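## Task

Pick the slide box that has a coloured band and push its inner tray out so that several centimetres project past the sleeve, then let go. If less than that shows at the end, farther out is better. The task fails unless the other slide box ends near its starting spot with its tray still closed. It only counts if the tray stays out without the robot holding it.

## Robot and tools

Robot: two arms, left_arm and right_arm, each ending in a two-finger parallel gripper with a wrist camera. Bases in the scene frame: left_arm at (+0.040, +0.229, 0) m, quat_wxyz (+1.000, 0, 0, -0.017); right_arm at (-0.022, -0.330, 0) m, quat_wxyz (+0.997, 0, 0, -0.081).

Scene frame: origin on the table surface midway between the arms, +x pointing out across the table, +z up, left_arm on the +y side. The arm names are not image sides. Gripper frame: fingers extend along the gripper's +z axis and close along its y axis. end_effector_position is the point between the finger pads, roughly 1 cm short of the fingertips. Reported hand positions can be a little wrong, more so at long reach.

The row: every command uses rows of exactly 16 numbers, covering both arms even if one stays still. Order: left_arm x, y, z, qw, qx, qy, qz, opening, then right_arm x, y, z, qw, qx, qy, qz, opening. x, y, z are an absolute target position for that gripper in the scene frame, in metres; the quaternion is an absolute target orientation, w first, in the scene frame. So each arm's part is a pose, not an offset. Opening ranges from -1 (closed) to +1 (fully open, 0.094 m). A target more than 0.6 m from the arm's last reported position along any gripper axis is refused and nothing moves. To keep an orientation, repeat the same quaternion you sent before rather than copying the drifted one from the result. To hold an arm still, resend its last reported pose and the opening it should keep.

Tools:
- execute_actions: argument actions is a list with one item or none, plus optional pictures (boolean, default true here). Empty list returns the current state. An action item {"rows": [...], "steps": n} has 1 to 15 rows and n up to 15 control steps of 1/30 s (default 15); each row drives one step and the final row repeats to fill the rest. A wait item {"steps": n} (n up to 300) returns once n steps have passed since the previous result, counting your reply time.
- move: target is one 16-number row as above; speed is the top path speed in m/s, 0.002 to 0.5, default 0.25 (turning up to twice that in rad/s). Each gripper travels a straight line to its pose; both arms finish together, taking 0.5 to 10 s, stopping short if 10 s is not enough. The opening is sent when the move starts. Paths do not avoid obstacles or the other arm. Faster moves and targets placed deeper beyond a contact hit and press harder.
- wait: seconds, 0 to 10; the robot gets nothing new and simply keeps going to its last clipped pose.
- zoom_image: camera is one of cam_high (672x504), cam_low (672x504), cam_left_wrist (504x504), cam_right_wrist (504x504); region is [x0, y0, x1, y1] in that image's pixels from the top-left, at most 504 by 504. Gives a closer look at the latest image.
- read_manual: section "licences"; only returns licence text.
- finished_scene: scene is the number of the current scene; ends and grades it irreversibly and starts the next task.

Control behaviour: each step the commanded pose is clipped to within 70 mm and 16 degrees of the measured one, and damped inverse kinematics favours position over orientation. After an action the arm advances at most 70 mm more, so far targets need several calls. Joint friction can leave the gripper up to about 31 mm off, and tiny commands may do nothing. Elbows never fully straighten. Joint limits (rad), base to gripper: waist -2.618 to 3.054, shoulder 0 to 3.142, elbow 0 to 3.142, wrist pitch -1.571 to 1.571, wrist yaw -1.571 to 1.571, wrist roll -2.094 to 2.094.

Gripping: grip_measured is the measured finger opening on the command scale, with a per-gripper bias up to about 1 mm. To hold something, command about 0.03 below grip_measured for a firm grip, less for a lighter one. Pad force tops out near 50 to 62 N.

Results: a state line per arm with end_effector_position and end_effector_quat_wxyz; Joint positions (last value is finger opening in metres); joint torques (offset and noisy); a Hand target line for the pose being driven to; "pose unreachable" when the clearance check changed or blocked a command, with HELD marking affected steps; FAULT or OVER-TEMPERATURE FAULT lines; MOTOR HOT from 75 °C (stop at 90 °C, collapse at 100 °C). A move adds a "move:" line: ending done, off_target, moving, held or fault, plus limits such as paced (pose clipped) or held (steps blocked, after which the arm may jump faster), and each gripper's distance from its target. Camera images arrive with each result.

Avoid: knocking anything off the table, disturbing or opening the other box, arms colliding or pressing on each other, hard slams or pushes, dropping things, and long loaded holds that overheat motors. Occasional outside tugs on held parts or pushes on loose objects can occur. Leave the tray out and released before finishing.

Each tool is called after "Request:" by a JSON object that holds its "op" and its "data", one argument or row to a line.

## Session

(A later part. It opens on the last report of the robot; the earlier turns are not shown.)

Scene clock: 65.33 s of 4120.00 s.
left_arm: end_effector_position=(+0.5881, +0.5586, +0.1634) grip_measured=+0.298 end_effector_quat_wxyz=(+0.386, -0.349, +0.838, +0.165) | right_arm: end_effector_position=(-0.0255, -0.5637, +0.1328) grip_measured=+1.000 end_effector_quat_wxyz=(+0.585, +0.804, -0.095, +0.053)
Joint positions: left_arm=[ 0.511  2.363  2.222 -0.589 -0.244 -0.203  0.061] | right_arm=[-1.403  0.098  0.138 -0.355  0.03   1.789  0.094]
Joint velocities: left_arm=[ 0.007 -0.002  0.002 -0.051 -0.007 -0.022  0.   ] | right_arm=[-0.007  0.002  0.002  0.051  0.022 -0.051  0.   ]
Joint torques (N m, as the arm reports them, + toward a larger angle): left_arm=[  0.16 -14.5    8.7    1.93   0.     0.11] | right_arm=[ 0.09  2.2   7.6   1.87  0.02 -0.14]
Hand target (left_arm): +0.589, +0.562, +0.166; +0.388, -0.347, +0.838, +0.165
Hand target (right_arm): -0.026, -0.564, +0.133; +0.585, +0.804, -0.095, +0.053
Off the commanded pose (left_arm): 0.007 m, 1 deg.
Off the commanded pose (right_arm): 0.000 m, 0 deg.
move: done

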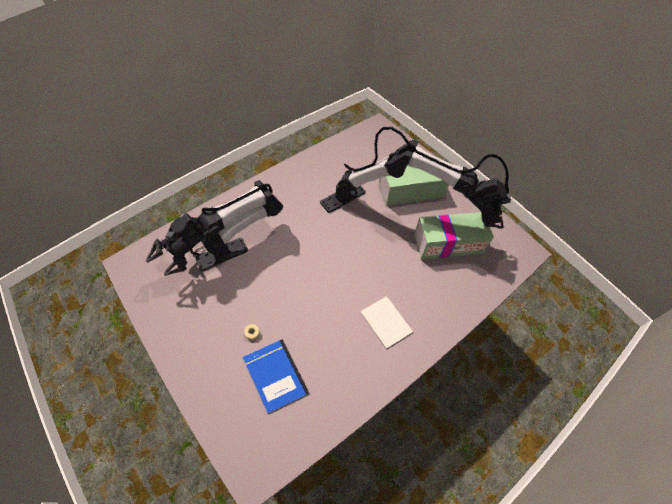

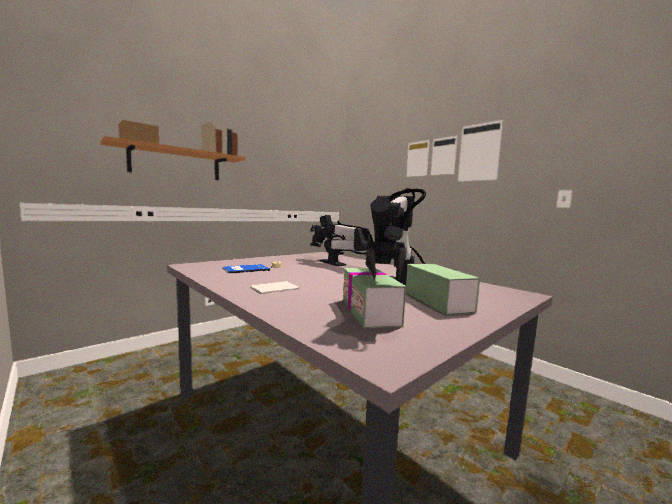

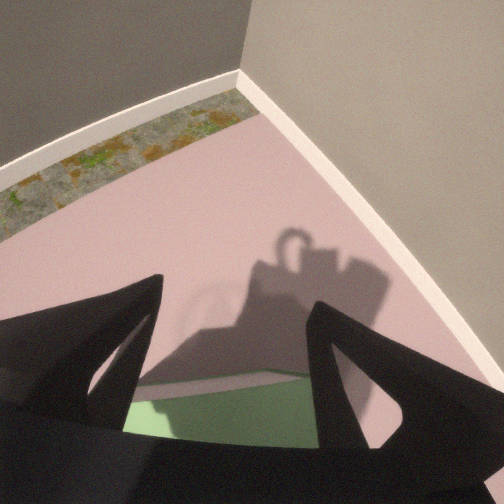

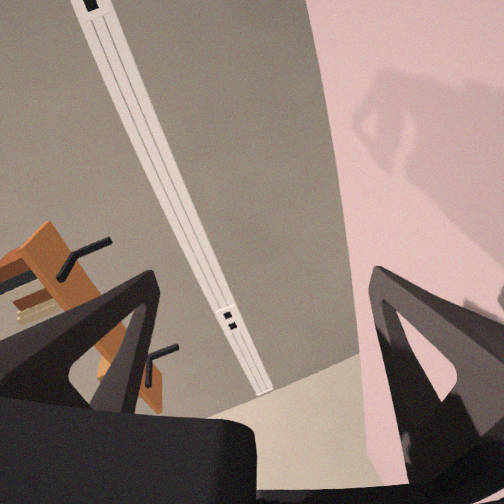

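Request:
{"op": "move", "data": {
  "target": [0.615,0.60,0.15,0.277,-0.365,0.881,0.115,0.3,-0.0255,-0.5637,0.1328,0.585,0.804,-0.095,0.053,1],
  "speed": 0.1
}}

Request:
{"op": "move", "data": {
  "target": [0.615,0.60,0.08,0.277,-0.365,0.881,0.115,0.3,-0.0255,-0.5637,0.1328,0.585,0.804,-0.095,0.053,1],
  "speed": 0.05
}}

Scene clock: 70.90 s of 4120.00 s.
left_arm: end_effector_position=(+0.6107, +0.5912, +0.1401) grip_measured=+0.298 end_effector_quat_wxyz=(+0.377, -0.342, +0.850, +0.135) | right_arm: end_effector_position=(-0.0255, -0.5637, +0.1328) grip_measured=+1.000 end_effector_quat_wxyz=(+0.585, +0.804, -0.095, +0.053)
Joint positions: left_arm=[ 0.564  2.73   2.847 -0.874 -0.144 -0.174  0.061] | right_arm=[-1.403  0.098  0.138 -0.355  0.03   1.789  0.094]
Joint velocities: left_arm=[-0.012 -0.012  0.002 -0.051  0.051 -0.022 -0.   ] | right_arm=[ 0.012 -0.017 -0.017 -0.022  0.037 -0.022  0.   ]
Joint torques (N m, as the arm reports them, + toward a larger angle): left_arm=[  0.59 -16.2    8.34   2.23   0.04   0.11] | right_arm=[ 0.1   2.16  7.61  1.87  0.02 -0.13]
Hand target (left_arm): +0.613, +0.599, +0.149; +0.395, -0.341, +0.842, +0.137
Hand target (right_arm): -0.026, -0.564, +0.133; +0.585, +0.804, -0.095, +0.053
Off the commanded pose (left_arm): 0.014 m, 13 deg.
Off the commanded pose (right_arm): 0.000 m, 0 deg.
elbow stopped short (left arm): the move would have taken joint 3 (elbow) straighter than the controller allows; a more bent joint 3 avoids this.
After step 90, 0.83 s passed at rest.
move: off_target (left_arm)

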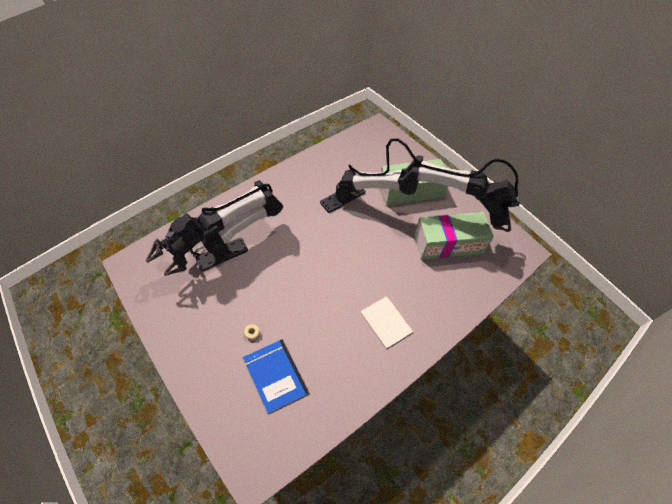

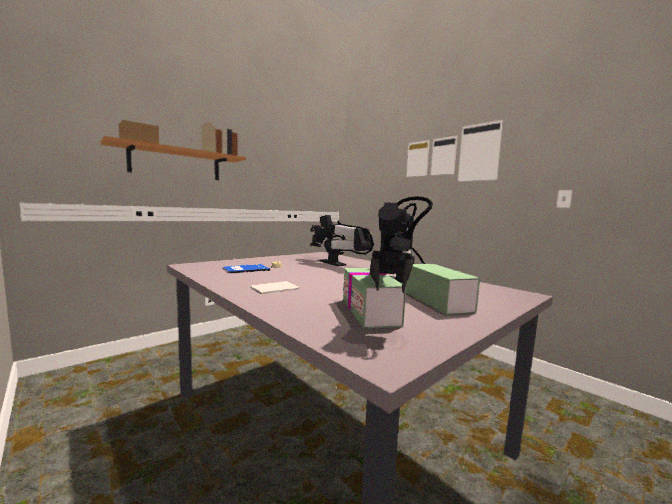

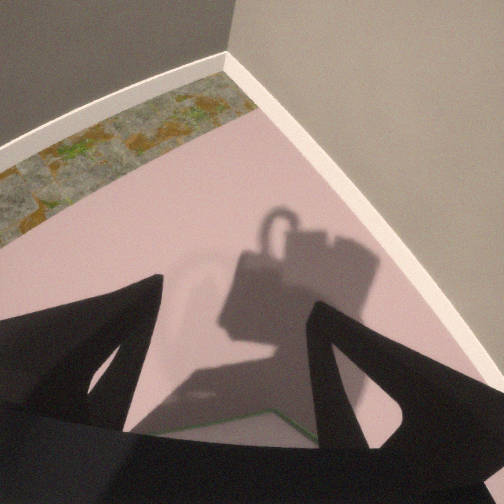

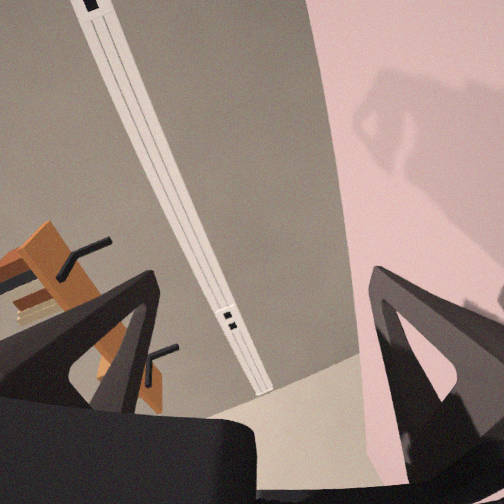

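Scene clock: 73.37 s of 4120.00 s.
left_arm: end_effector_position=(+0.6184, +0.5987, +0.0993) grip_measured=+0.298 end_effector_quat_wxyz=(+0.369, -0.350, +0.851, +0.132) | right_arm: end_effector_position=(-0.0255, -0.5637, +0.1328) grip_measured=+1.000 end_effector_quat_wxyz=(+0.585, +0.804, -0.095, +0.053)
Joint positions: left_arm=[ 0.567  2.814  2.862 -0.823 -0.144 -0.187  0.061] | right_arm=[-1.403  0.098  0.138 -0.355  0.03   1.789  0.094]
Joint velocities: left_arm=[-0.002 -0.007 -0.002 -0.066 -0.007  0.037 -0.   ] | right_arm=[-0.007 -0.007  0.002 -0.007 -0.037 -0.007  0.   ]
Joint torques (N m, as the arm reports them, + toward a larger angle): left_arm=[  0.38 -15.08   7.37   1.68   0.04   0.11] | right_arm=[ 0.07  2.18  7.64  1.88  0.03 -0.14]
Hand target (left_arm): +0.614, +0.599, +0.080; +0.350, -0.350, +0.859, +0.128
Hand target (right_arm): -0.026, -0.564, +0.133; +0.585, +0.804, -0.095, +0.053
Off the commanded pose (left_arm): 0.020 m, 11 deg.
Off the commanded pose (right_arm): 0.000 m, 0 deg.
elbow stopped short (left arm): the move would have taken joint 3 (elbow) straighter than the controller allows; a more bent joint 3 avoids this.
move: off_target (left_arm)

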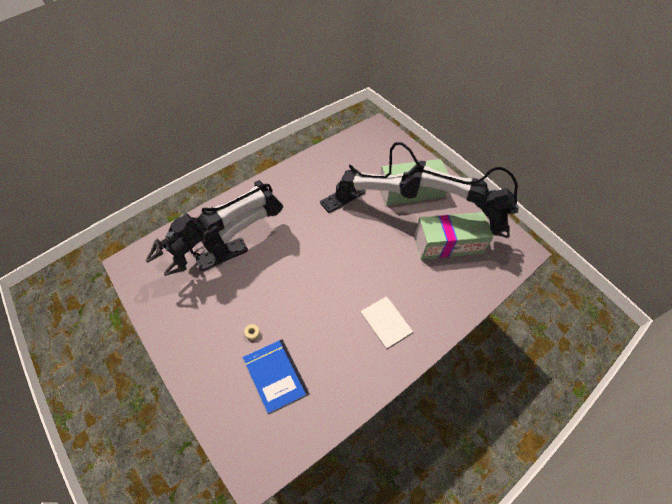

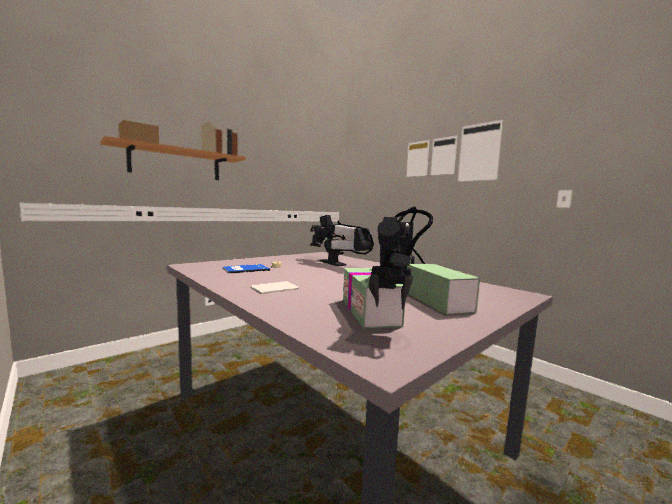

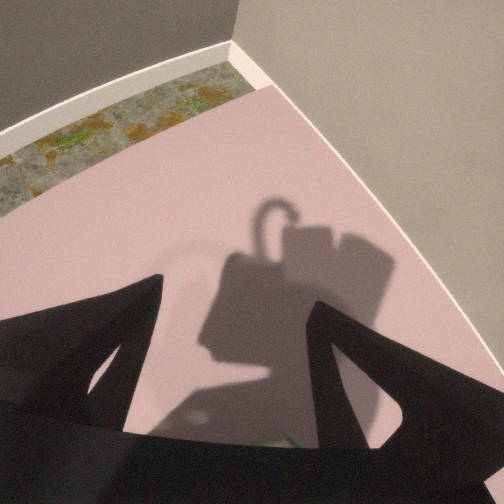

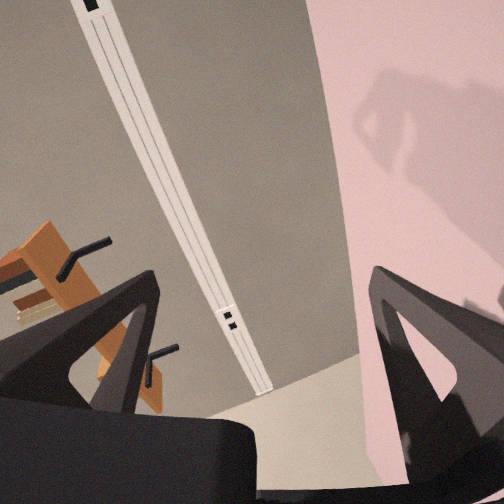

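Pull back, going toward vertical.

Request:
{"op": "move", "data": {
  "target": [0.50,0.39,0.07,0.09,-0.48,0.87,0.05,0.3,-0.0255,-0.5637,0.1328,0.585,0.804,-0.095,0.053,1],
  "speed": 0.05
}}

Scene clock: 81.77 s of 4120.00 s.
left_arm: end_effector_position=(+0.5128, +0.4073, +0.0651) grip_measured=+0.298 end_effector_quat_wxyz=(+0.111, -0.487, +0.865, +0.055) | right_arm: end_effector_position=(-0.0255, -0.5637, +0.1328) grip_measured=+1.000 end_effector_quat_wxyz=(+0.585, +0.804, -0.095, +0.053)
Joint positions: left_arm=[ 0.344  2.345  2.113 -1.141 -0.152 -0.7    0.061] | right_arm=[-1.403  0.098  0.138 -0.355  0.03   1.789  0.094]
Joint velocities: left_arm=[-0.017 -0.002 -0.002 -0.051 -0.051 -0.095  0.001] | right_arm=[-0.012 -0.007 -0.007 -0.022  0.022 -0.022  0.   ]
Joint torques (N m, as the arm reports them, + toward a larger angle): left_arm=[ -1.94 -16.49   4.35   0.34   0.01  -0.04] | right_arm=[ 0.12  2.2   7.62  1.87  0.02 -0.14]
Hand target (left_arm): +0.502, +0.391, +0.070; +0.091, -0.479, +0.871, +0.055
Hand target (right_arm): -0.026, -0.564, +0.133; +0.585, +0.804, -0.095, +0.053
Off the commanded pose (left_arm): 0.022 m, 3 deg.
Off the commanded pose (right_arm): 0.000 m, 0 deg.
move: off_target (left_arm)

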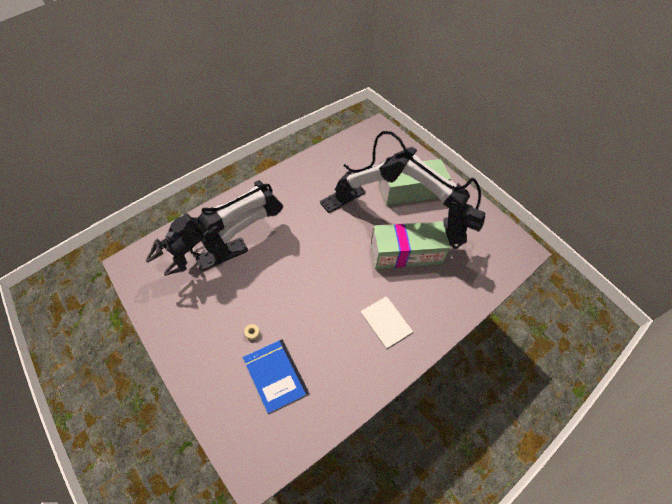

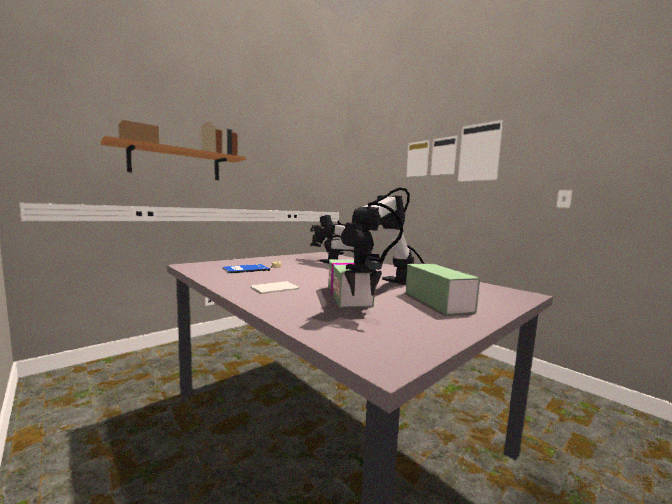

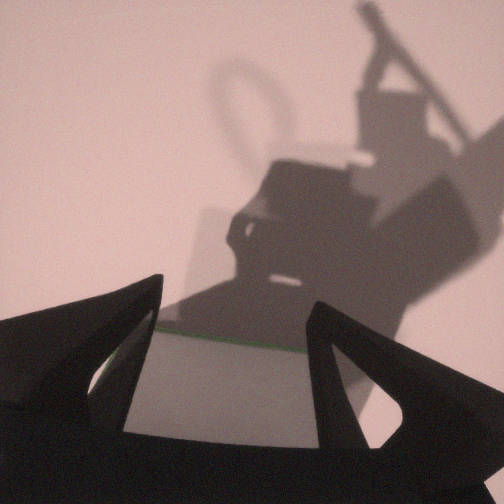

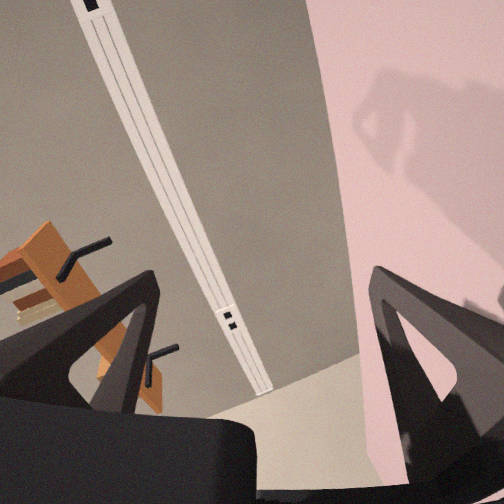

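Request:
{"op": "move", "data": {
  "target": [0.52,0.42,0.17,0,0.485,-0.875,0,0.3,0.2,-0.25,0.2,0.533,-0.385,0.694,0.295,-1]
}}

Request:
{"op": "move", "data": {
  "target": [0.45,0.31,0.16,0,0.485,-0.875,0,0.3,0.29,0.05,0.06,0.533,-0.385,0.694,0.295,-1],
  "speed": 0.15
}}

Request:
{"op": "move", "data": {
  "target": [0.45,0.31,0.08,0,0.485,-0.875,0,0.3,0.29,0.05,0.06,0.533,-0.385,0.694,0.295,-1],
  "speed": 0.04
}}

Scene clock: 91.80 s of 4120.00 s.
left_arm: end_effector_position=(+0.5212, +0.4156, +0.1425) grip_measured=+0.298 end_effector_quat_wxyz=(+0.117, -0.480, +0.869, -0.010) | right_arm: end_effector_position=(+0.1373, -0.3309, +0.1866) grip_measured=-0.980 end_effector_quat_wxyz=(-0.197, +0.886, -0.000, +0.419)
Joint positions: left_arm=[ 0.401  2.506  2.722 -1.552 -0.012 -0.641  0.061] | right_arm=[-0.934  0.722  0.766 -1.562 -0.962  2.073  0.001]
Joint velocities: left_arm=[ 0.012  0.007  0.022 -0.007 -0.066  0.037 -0.001] | right_arm=[-0.002 -0.007 -0.002  0.007 -0.081  0.037 -0.   ]
Joint torques (N m, as the arm reports them, + toward a larger angle): left_arm=[  0.71 -17.64   7.16   0.84   0.07   0.1 ] | right_arm=[-0.42  0.87  5.99  0.28 -0.36 -0.06]
Hand target (left_arm): +0.519, +0.420, +0.169; +0.145, -0.480, +0.865, -0.017
Hand target (right_arm): +0.137, -0.331, +0.187; -0.193, +0.886, -0.001, +0.421
Off the commanded pose (left_arm): 0.028 m, 14 deg.
Off the commanded pose (right_arm): 0.103 m, 142 deg; position and orientation clipped at the last step of the last action.
joint sent to its limit (left arm) — the command would take joint 4 (wrist pitch) past its lower limit, so that joint was sent only as far as its limit.
After step 90, 0.63 s passed at rest.
move: held (right_arm), off_target (left_arm); limits=paced,held; held on 51 of 192 steps (right_arm), including the last (right_arm)
pose unreachable (right arm): on one or more control steps of this call this arm could not follow its commanded pose, so it was not sent that pose on those steps. On the call's last step it was still not sent that pose. It may still have moved: this result reports where it is.
cause: the commanded pose would bring two parts of the arm too close to each other (its upper arm (the part past joint 2) and its wrist camera, with joints 3 (elbow) to 6 (wrist roll) between them).

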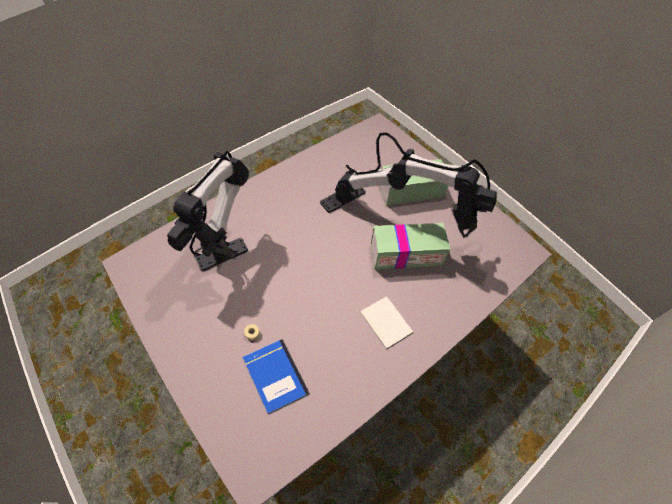

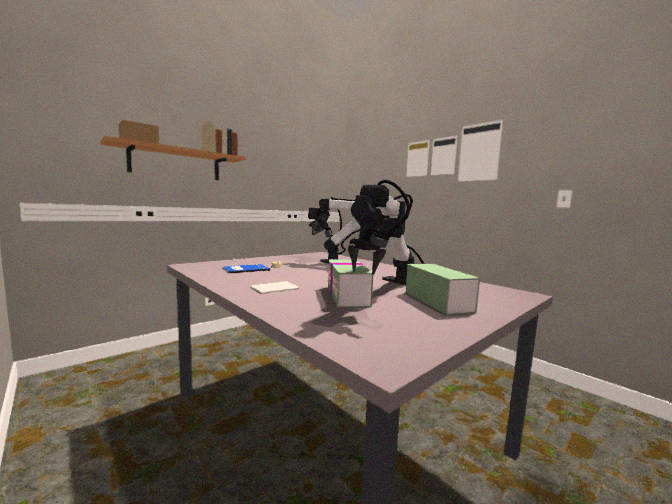

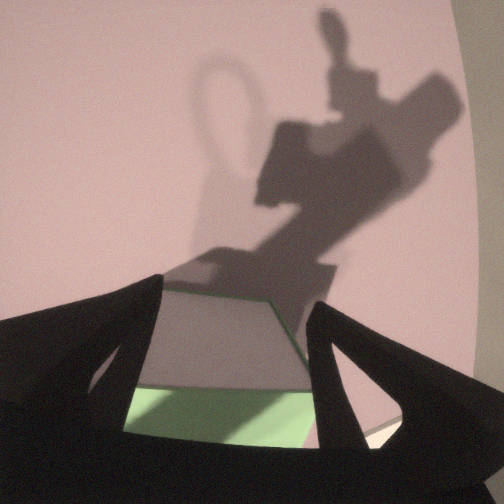

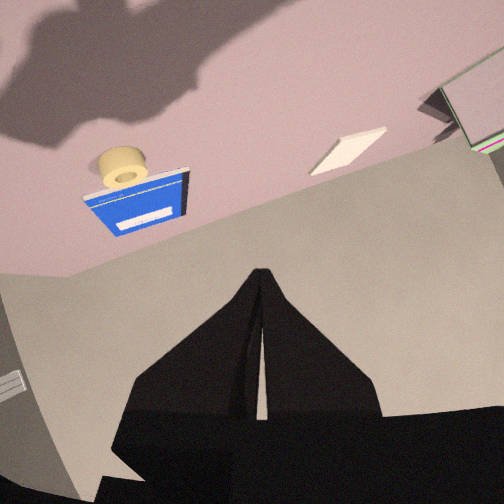

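Scene clock: 100.60 s of 4120.00 s.
left_arm: end_effector_position=(+0.4558, +0.3174, +0.1519) grip_measured=+0.298 end_effector_quat_wxyz=(+0.024, -0.486, +0.874, -0.002) | right_arm: end_effector_position=(+0.1374, -0.3308, +0.1868) grip_measured=-0.980 end_effector_quat_wxyz=(-0.197, +0.886, -0.000, +0.420)
Joint positions: left_arm=[ 0.24   2.176  2.205 -1.552 -0.011 -0.808  0.061] | right_arm=[-0.934  0.722  0.766 -1.562 -0.964  2.073  0.001]
Joint velocities: left_arm=[-0.007 -0.002 -0.022  0.051 -0.022  0.007  0.   ] | right_arm=[0.017 0.002 0.002 0.081 0.037 0.007 0.   ]
Joint torques (N m, as the arm reports them, + toward a larger angle): left_arm=[ -1.19 -14.67   4.22   0.42   0.04  -0.02] | right_arm=[-0.04  1.37  5.94  0.26 -0.38 -0.08]
Hand target (left_arm): +0.451, +0.310, +0.160; +0.026, -0.484, +0.875, -0.007
Hand target (right_arm): +0.137, -0.331, +0.187; -0.197, +0.886, -0.000, +0.420
Off the commanded pose (left_arm): 0.012 m, 3 deg.
Off the commanded pose (right_arm): 0.429 m, 142 deg; position and orientation clipped at the last step of the last action.
joint sent to its limit (left arm) — the command would take joint 4 (wrist pitch) past its lower limit, so that joint was sent only as far as its limit.
move: held (right_arm), off_target (left_arm); limits=paced,held; held on 253 of 257 steps (right_arm), including the last (right_arm)
pose unreachable (right arm): on one or more control steps of this call this arm could not follow its commanded pose, so it was not sent that pose on those steps. On the call's last step it was still not sent that pose. It may still have moved: this result reports where it is.
cause: the commanded pose would bring two parts of the arm too close to each other (its upper arm (the part past joint 2) and its wrist camera, with joints 3 (elbow) to 6 (wrist roll) between them).

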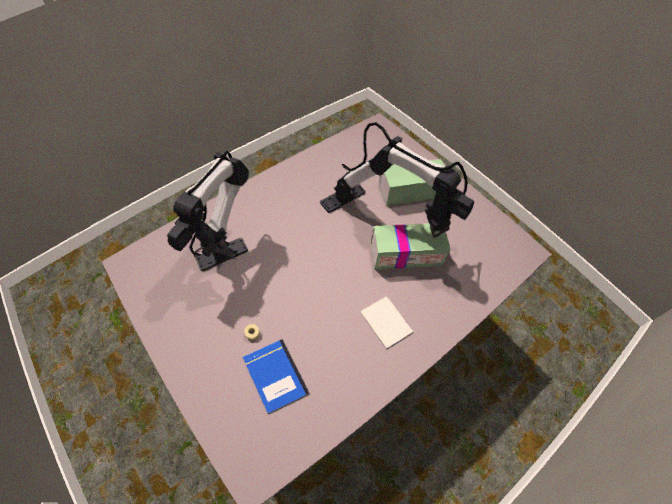

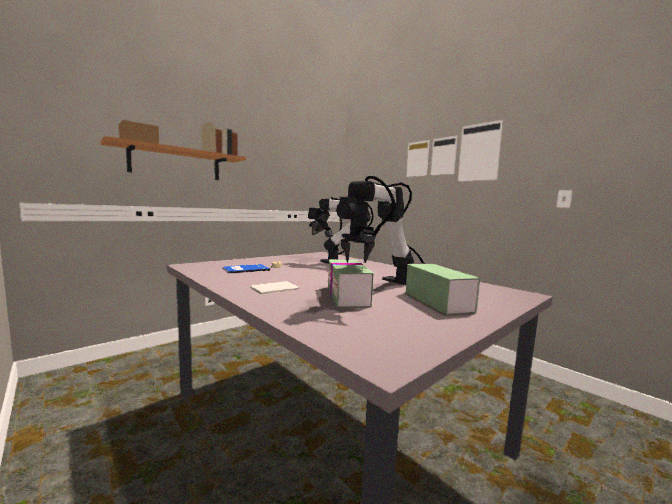

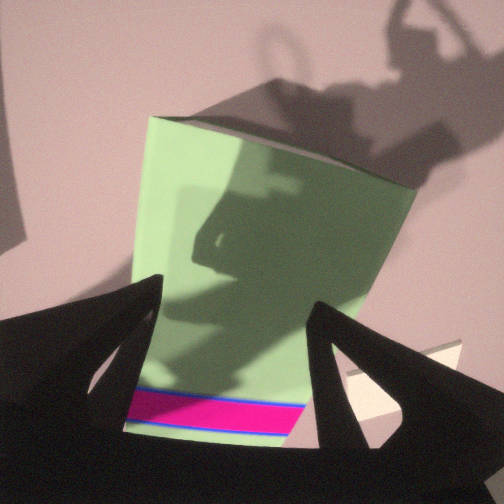

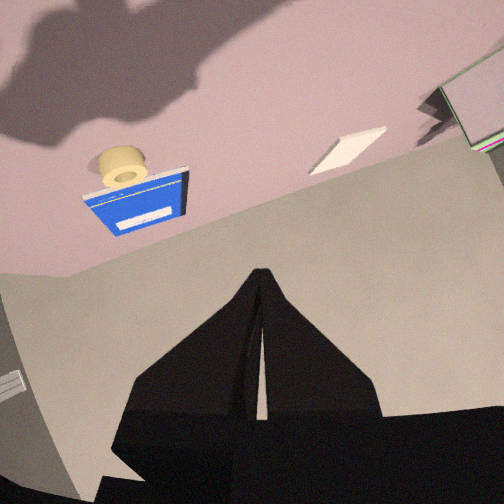

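Scene clock: 111.03 s of 4120.00 s.
left_arm: end_effector_position=(+0.4543, +0.3171, +0.1282) grip_measured=+0.298 end_effector_quat_wxyz=(+0.011, -0.486, +0.874, +0.002) | right_arm: end_effector_position=(+0.1378, -0.3305, +0.1875) grip_measured=-0.980 end_effector_quat_wxyz=(-0.198, +0.885, -0.000, +0.422)
Joint positions: left_arm=[ 0.24   2.176  2.11  -1.484 -0.011 -0.808  0.061] | right_arm=[-0.934  0.722  0.766 -1.562 -0.969  2.073  0.001]
Joint velocities: left_arm=[-0.012 -0.002 -0.002 -0.037  0.007  0.022 -0.   ] | right_arm=[-0.007  0.007 -0.007 -0.022 -0.022 -0.037 -0.001]
Joint torques (N m, as the arm reports them, + toward a larger angle): left_arm=[ -0.51 -13.85   3.71   0.69   0.03   0.01] | right_arm=[-0.06  1.38  5.96  0.28 -0.38 -0.07]
Hand target (left_arm): +0.454, +0.315, +0.129; +0.016, -0.485, +0.874, -0.001
Hand target (right_arm): +0.138, -0.331, +0.187; -0.198, +0.885, -0.000, +0.422
Off the commanded pose (left_arm): 0.049 m, 1 deg.
Off the commanded pose (right_arm): 0.429 m, 142 deg.
move: held (right_arm), off_target (left_arm; path cut at 10 s); limits=paced,held; held on 293 of 306 steps (right_arm), including the last (right_arm)
pose unreachable (right arm): on one or more control steps of this call this arm could not follow its commanded pose, so it was not sent that pose on those steps. On the call's last step it was still not sent that pose. It may still have moved: this result reports where it is.
cause: the commanded pose would bring two parts of the arm too close to each other (its upper arm (the part past joint 2) and its wrist camera, with joints 3 (elbow) to 6 (wrist roll) between them).

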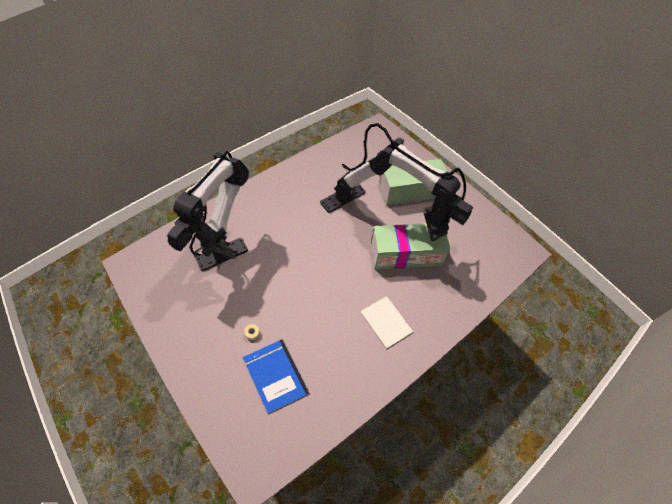

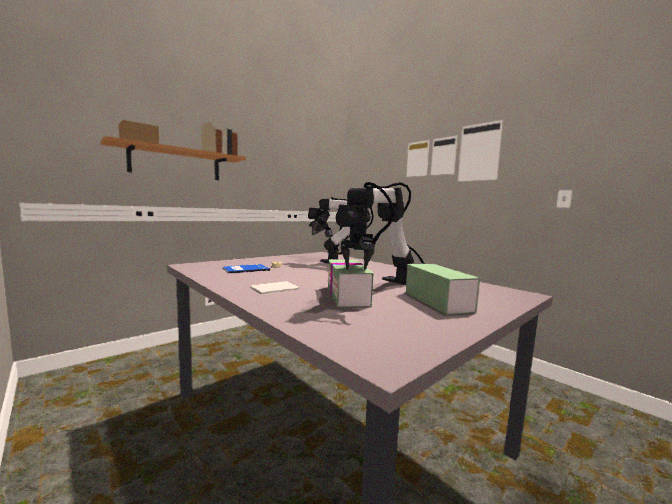

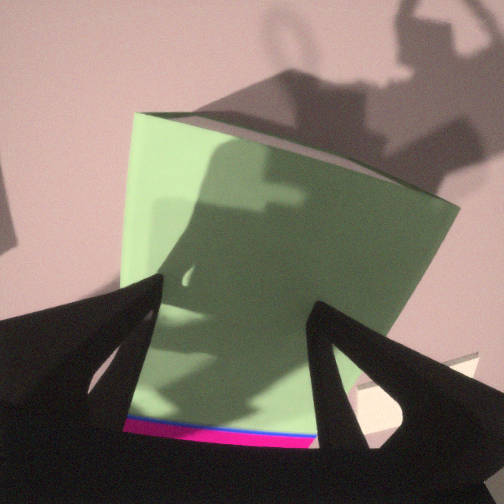

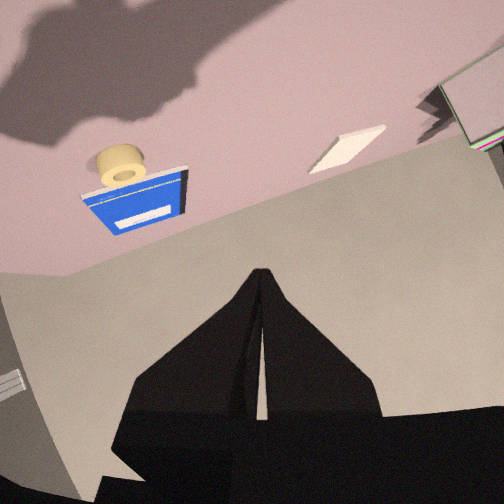

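Request:
{"op": "move", "data": {
  "target": [0.454,0.315,0.129,0,0.485,-0.875,0,0.3,0.13,-0.56,0.15,0,0.92,0.38,0,-1],
  "speed": 0.4
}}

Request:
{"op": "move", "data": {
  "target": [0.454,0.315,0.129,0,0.485,-0.875,0,0.3,0.3,-0.4,0.15,0.26,0.1,0.96,0,-1],
  "speed": 0.4
}}

Request:
{"op": "move", "data": {
  "target": [0.454,0.315,0.08,0,0.485,-0.875,0,0.3,0.29,0.05,0.06,0.533,-0.385,0.694,0.295,-1],
  "speed": 0.25
}}

Scene clock: 117.53 s of 4120.00 s.
left_arm: end_effector_position=(+0.4511, +0.3160, +0.1287) grip_measured=+0.298 end_effector_quat_wxyz=(+0.002, -0.486, +0.874, +0.004) | right_arm: end_effector_position=(+0.1251, -0.5514, +0.1458) grip_measured=-0.980 end_effector_quat_wxyz=(-0.020, +0.927, +0.375, +0.001)
Joint positions: left_arm=[ 0.24   2.183  2.122 -1.508 -0.008 -0.808  0.061] | right_arm=[-0.829  1.581  1.397 -1.424 -0.01   1.38   0.001]
Joint velocities: left_arm=[-0.022  0.007  0.002 -0.051 -0.037 -0.007 -0.   ] | right_arm=[-0.017  0.002 -0.012 -0.022  0.037  0.037  0.001]
Joint torques (N m, as the arm reports them, + toward a larger angle): left_arm=[ -0.31 -11.15   7.03   0.28   0.06   0.05] | right_arm=[ 0.77 -4.88  7.92  0.26  0.09 -0.16]
Hand target (left_arm): +0.454, +0.315, +0.129; +0.000, -0.485, +0.875, +0.000
Hand target (right_arm): +0.131, -0.558, +0.148; -0.007, +0.923, +0.384, -0.001
Off the commanded pose (left_arm): 0.003 m, 1 deg.
Off the commanded pose (right_arm): 0.011 m, 2 deg.
After step 90, 1.30 s passed at rest.
move: off_target (right_arm)

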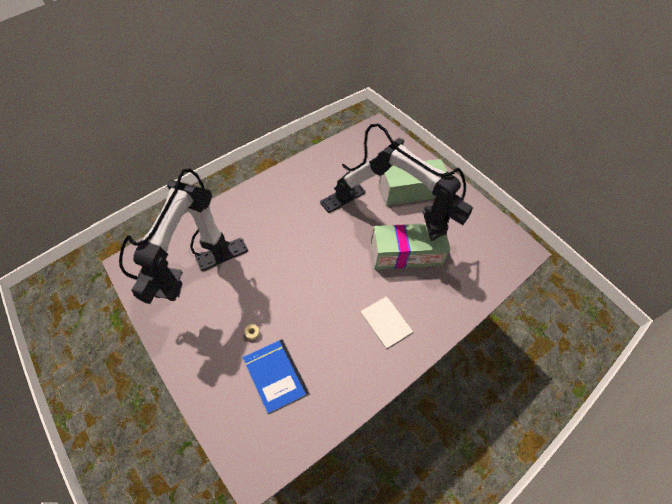

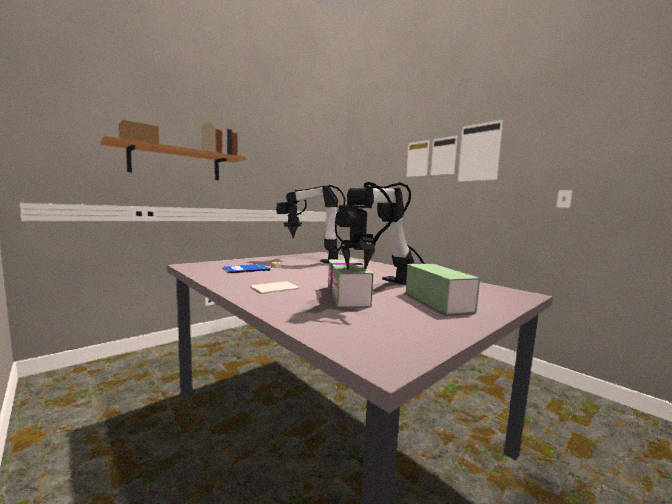

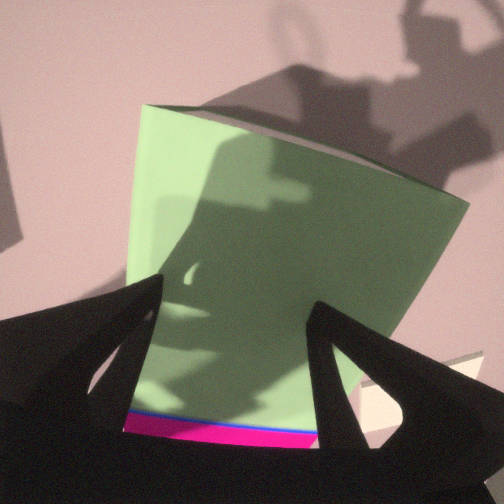

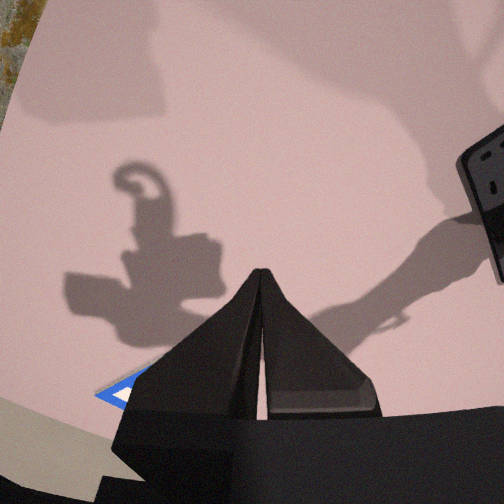

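Scene clock: 120.93 s of 4120.00 s.
left_arm: end_effector_position=(+0.4511, +0.3160, +0.1287) grip_measured=+0.298 end_effector_quat_wxyz=(+0.002, -0.486, +0.874, +0.004) | right_arm: end_effector_position=(+0.2945, -0.4026, +0.1541) grip_measured=-0.980 end_effector_quat_wxyz=(+0.254, +0.106, +0.961, -0.007)
Joint positions: left_arm=[ 0.24   2.183  2.122 -1.508 -0.008 -0.808  0.061] | right_arm=[-0.092  1.309  1.068 -0.818 -0.057 -0.02   0.001]
Joint velocities: left_arm=[ 0.002 -0.002  0.007 -0.007  0.051 -0.051  0.   ] | right_arm=[-0.012 -0.012 -0.007  0.081 -0.037 -0.095  0.   ]
Joint torques (N m, as the arm reports them, + toward a larger angle): left_arm=[ -0.32 -11.27   7.21   0.27   0.06   0.03] | right_arm=[ 0.64 -3.64  6.25  1.43 -0.05 -0.17]
Hand target (left_arm): +0.454, +0.315, +0.129; +0.000, -0.485, +0.875, -0.000
Hand target (right_arm): +0.297, -0.399, +0.149; +0.254, +0.097, +0.962, -0.004
Off the commanded pose (left_arm): 0.003 m, 0 deg.
Off the commanded pose (right_arm): 0.007 m, 1 deg.
move: done

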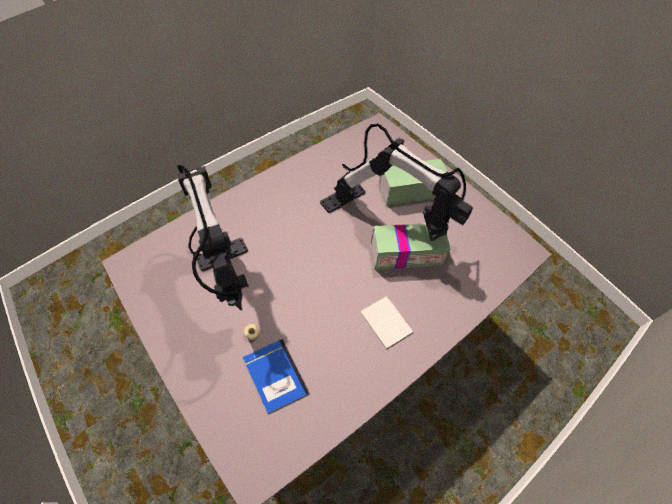

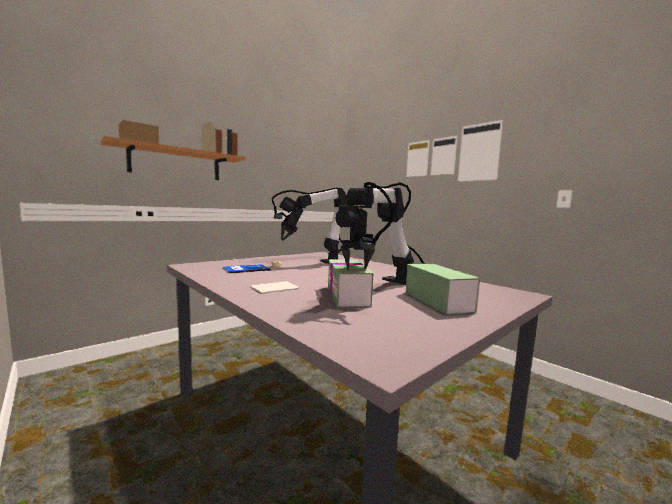

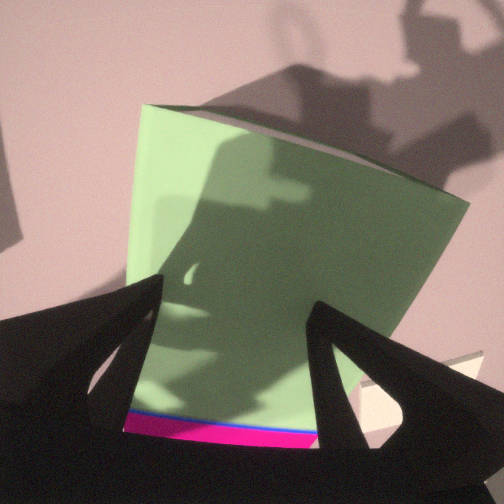

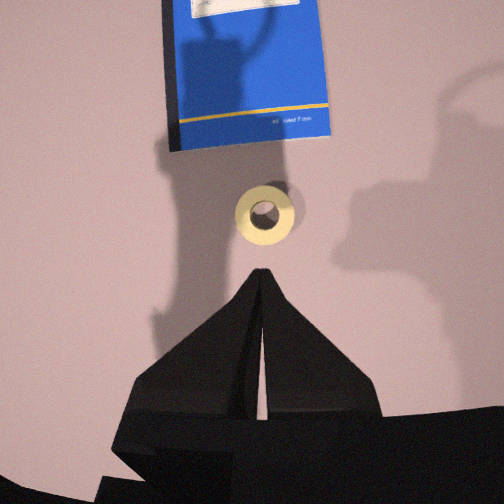

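Scene clock: 124.47 s of 4120.00 s.
left_arm: end_effector_position=(+0.4513, +0.3161, +0.1273) grip_measured=+0.298 end_effector_quat_wxyz=(+0.035, -0.486, +0.873, -0.006) | right_arm: end_effector_position=(+0.2841, +0.0381, +0.0537) grip_measured=-0.980 end_effector_quat_wxyz=(+0.522, -0.386, +0.707, +0.280)
Joint positions: left_arm=[ 0.24   2.097  1.98  -1.382 -0.008 -0.808  0.061] | right_arm=[ 0.983  2.009  0.665  1.036 -0.164 -0.059  0.001]
Joint velocities: left_arm=[ 0.002 -0.007 -0.002  0.051 -0.081  0.007  0.   ] | right_arm=[-0.012  0.007 -0.012  0.007  0.051 -0.037  0.001]
Joint torques (N m, as the arm reports them, + toward a larger angle): left_arm=[-0.27 -6.66  0.38  1.32  0.11  0.05] | right_arm=[ 0.56 -7.05  6.39  2.1  -0.12 -0.2 ]
Hand target (left_arm): +0.450, +0.314, +0.082; -0.001, -0.485, +0.875, +0.000
Hand target (right_arm): +0.286, +0.046, +0.061; +0.533, -0.390, +0.694, +0.286
Off the commanded pose (left_arm): 0.047 m, 4 deg.
Off the commanded pose (right_arm): 0.015 m, 3 deg.
move: off_target (left_arm, right_arm)

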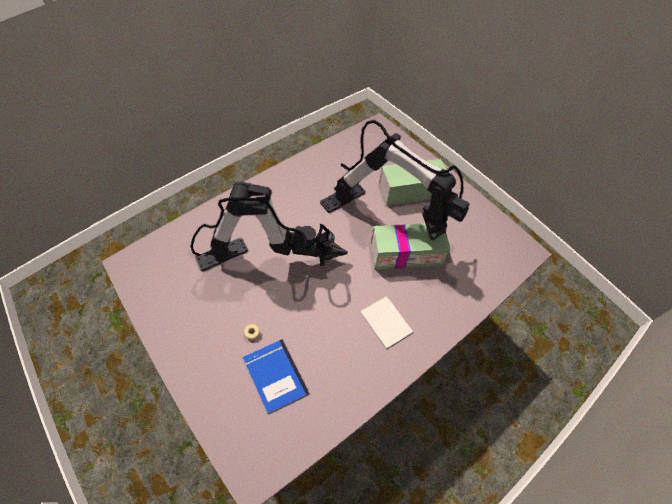

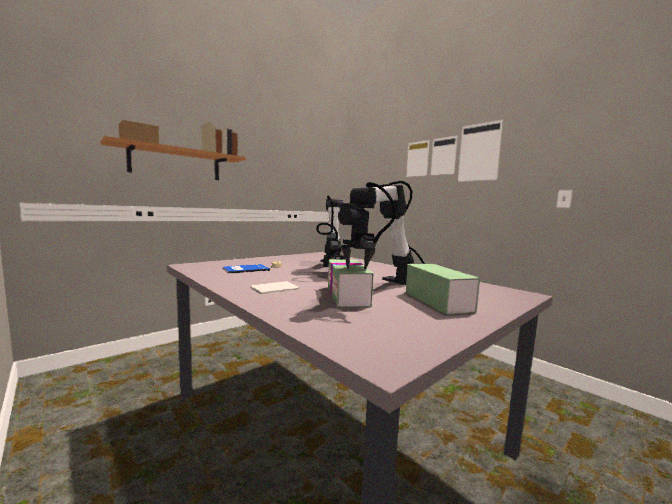

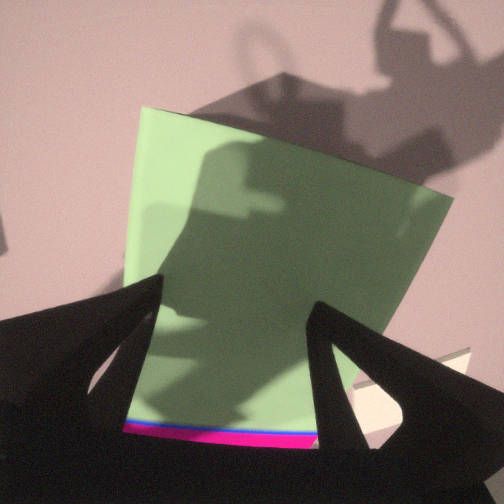

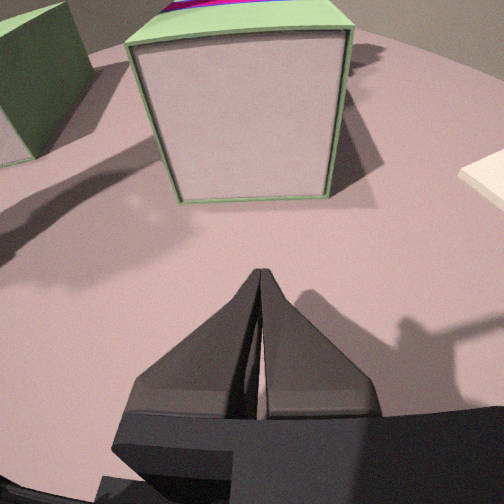

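Request:
{"op": "move", "data": {
  "target": [0.454,0.315,0.06,0,0.485,-0.875,0,0.3,0.385,0.21,0.055,0.533,-0.385,0.694,0.295,-1],
  "speed": 0.05
}}

Scene clock: 131.23 s of 4120.00 s.
left_arm: end_effector_position=(+0.4513, +0.3169, +0.1275) grip_measured=+0.298 end_effector_quat_wxyz=(+0.055, -0.485, +0.873, -0.010) | right_arm: end_effector_position=(+0.3895, +0.2002, +0.0550) grip_measured=-0.980 end_effector_quat_wxyz=(+0.535, -0.383, +0.695, +0.288)
Joint positions: left_arm=[ 0.24   2.054  1.911 -1.318 -0.013 -0.808  0.061] | right_arm=[ 1.046  2.506  1.624  0.616 -0.11  -0.039  0.001]
Joint velocities: left_arm=[-0.002 -0.017  0.002 -0.007  0.022 -0.051  0.   ] | right_arm=[-0.022 -0.007  0.007 -0.051 -0.081  0.081  0.   ]
Joint torques (N m, as the arm reports them, + toward a larger angle): left_arm=[-0.31 -3.71 -0.8   1.6   0.12  0.06] | right_arm=[  1.29 -12.23   9.14   1.85  -0.02  -0.01]
Hand target (left_arm): +0.446, +0.314, +0.064; -0.002, -0.485, +0.875, +0.001
Hand target (right_arm): +0.385, +0.210, +0.054; +0.533, -0.385, +0.694, +0.294
Off the commanded pose (left_arm): 0.068 m, 6 deg.
Off the commanded pose (right_arm): 0.011 m, 1 deg.
move: off_target (left_arm, right_arm)

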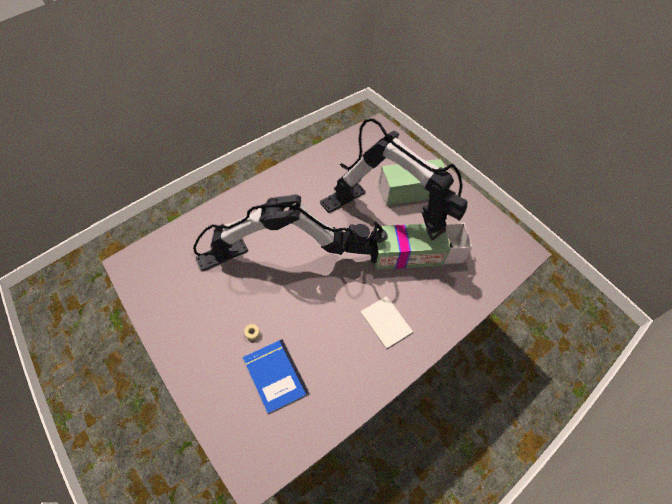

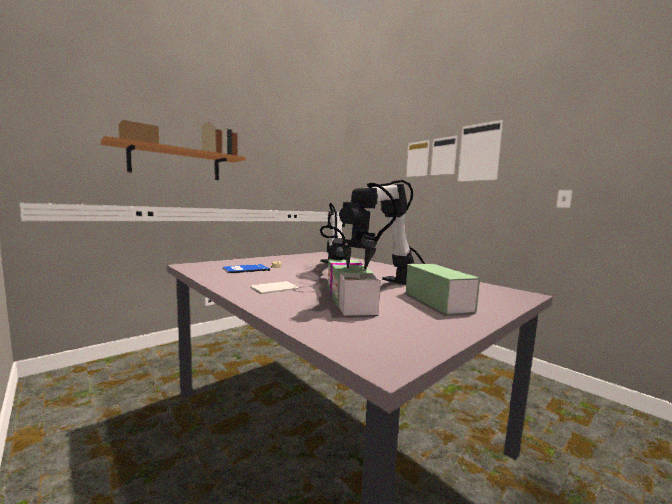

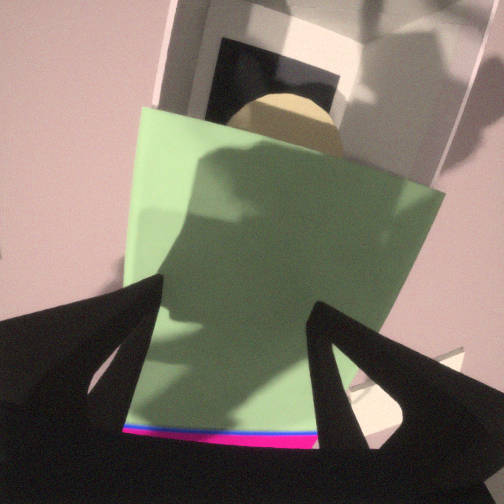

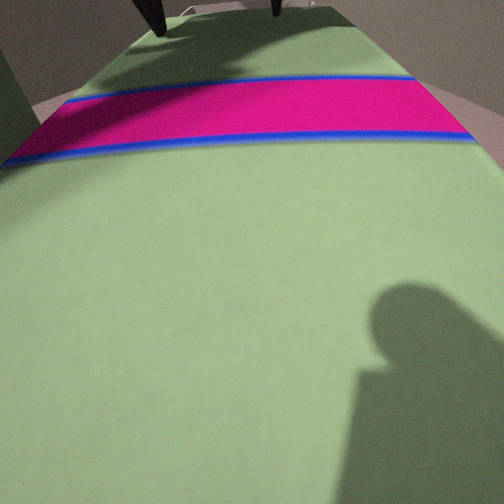

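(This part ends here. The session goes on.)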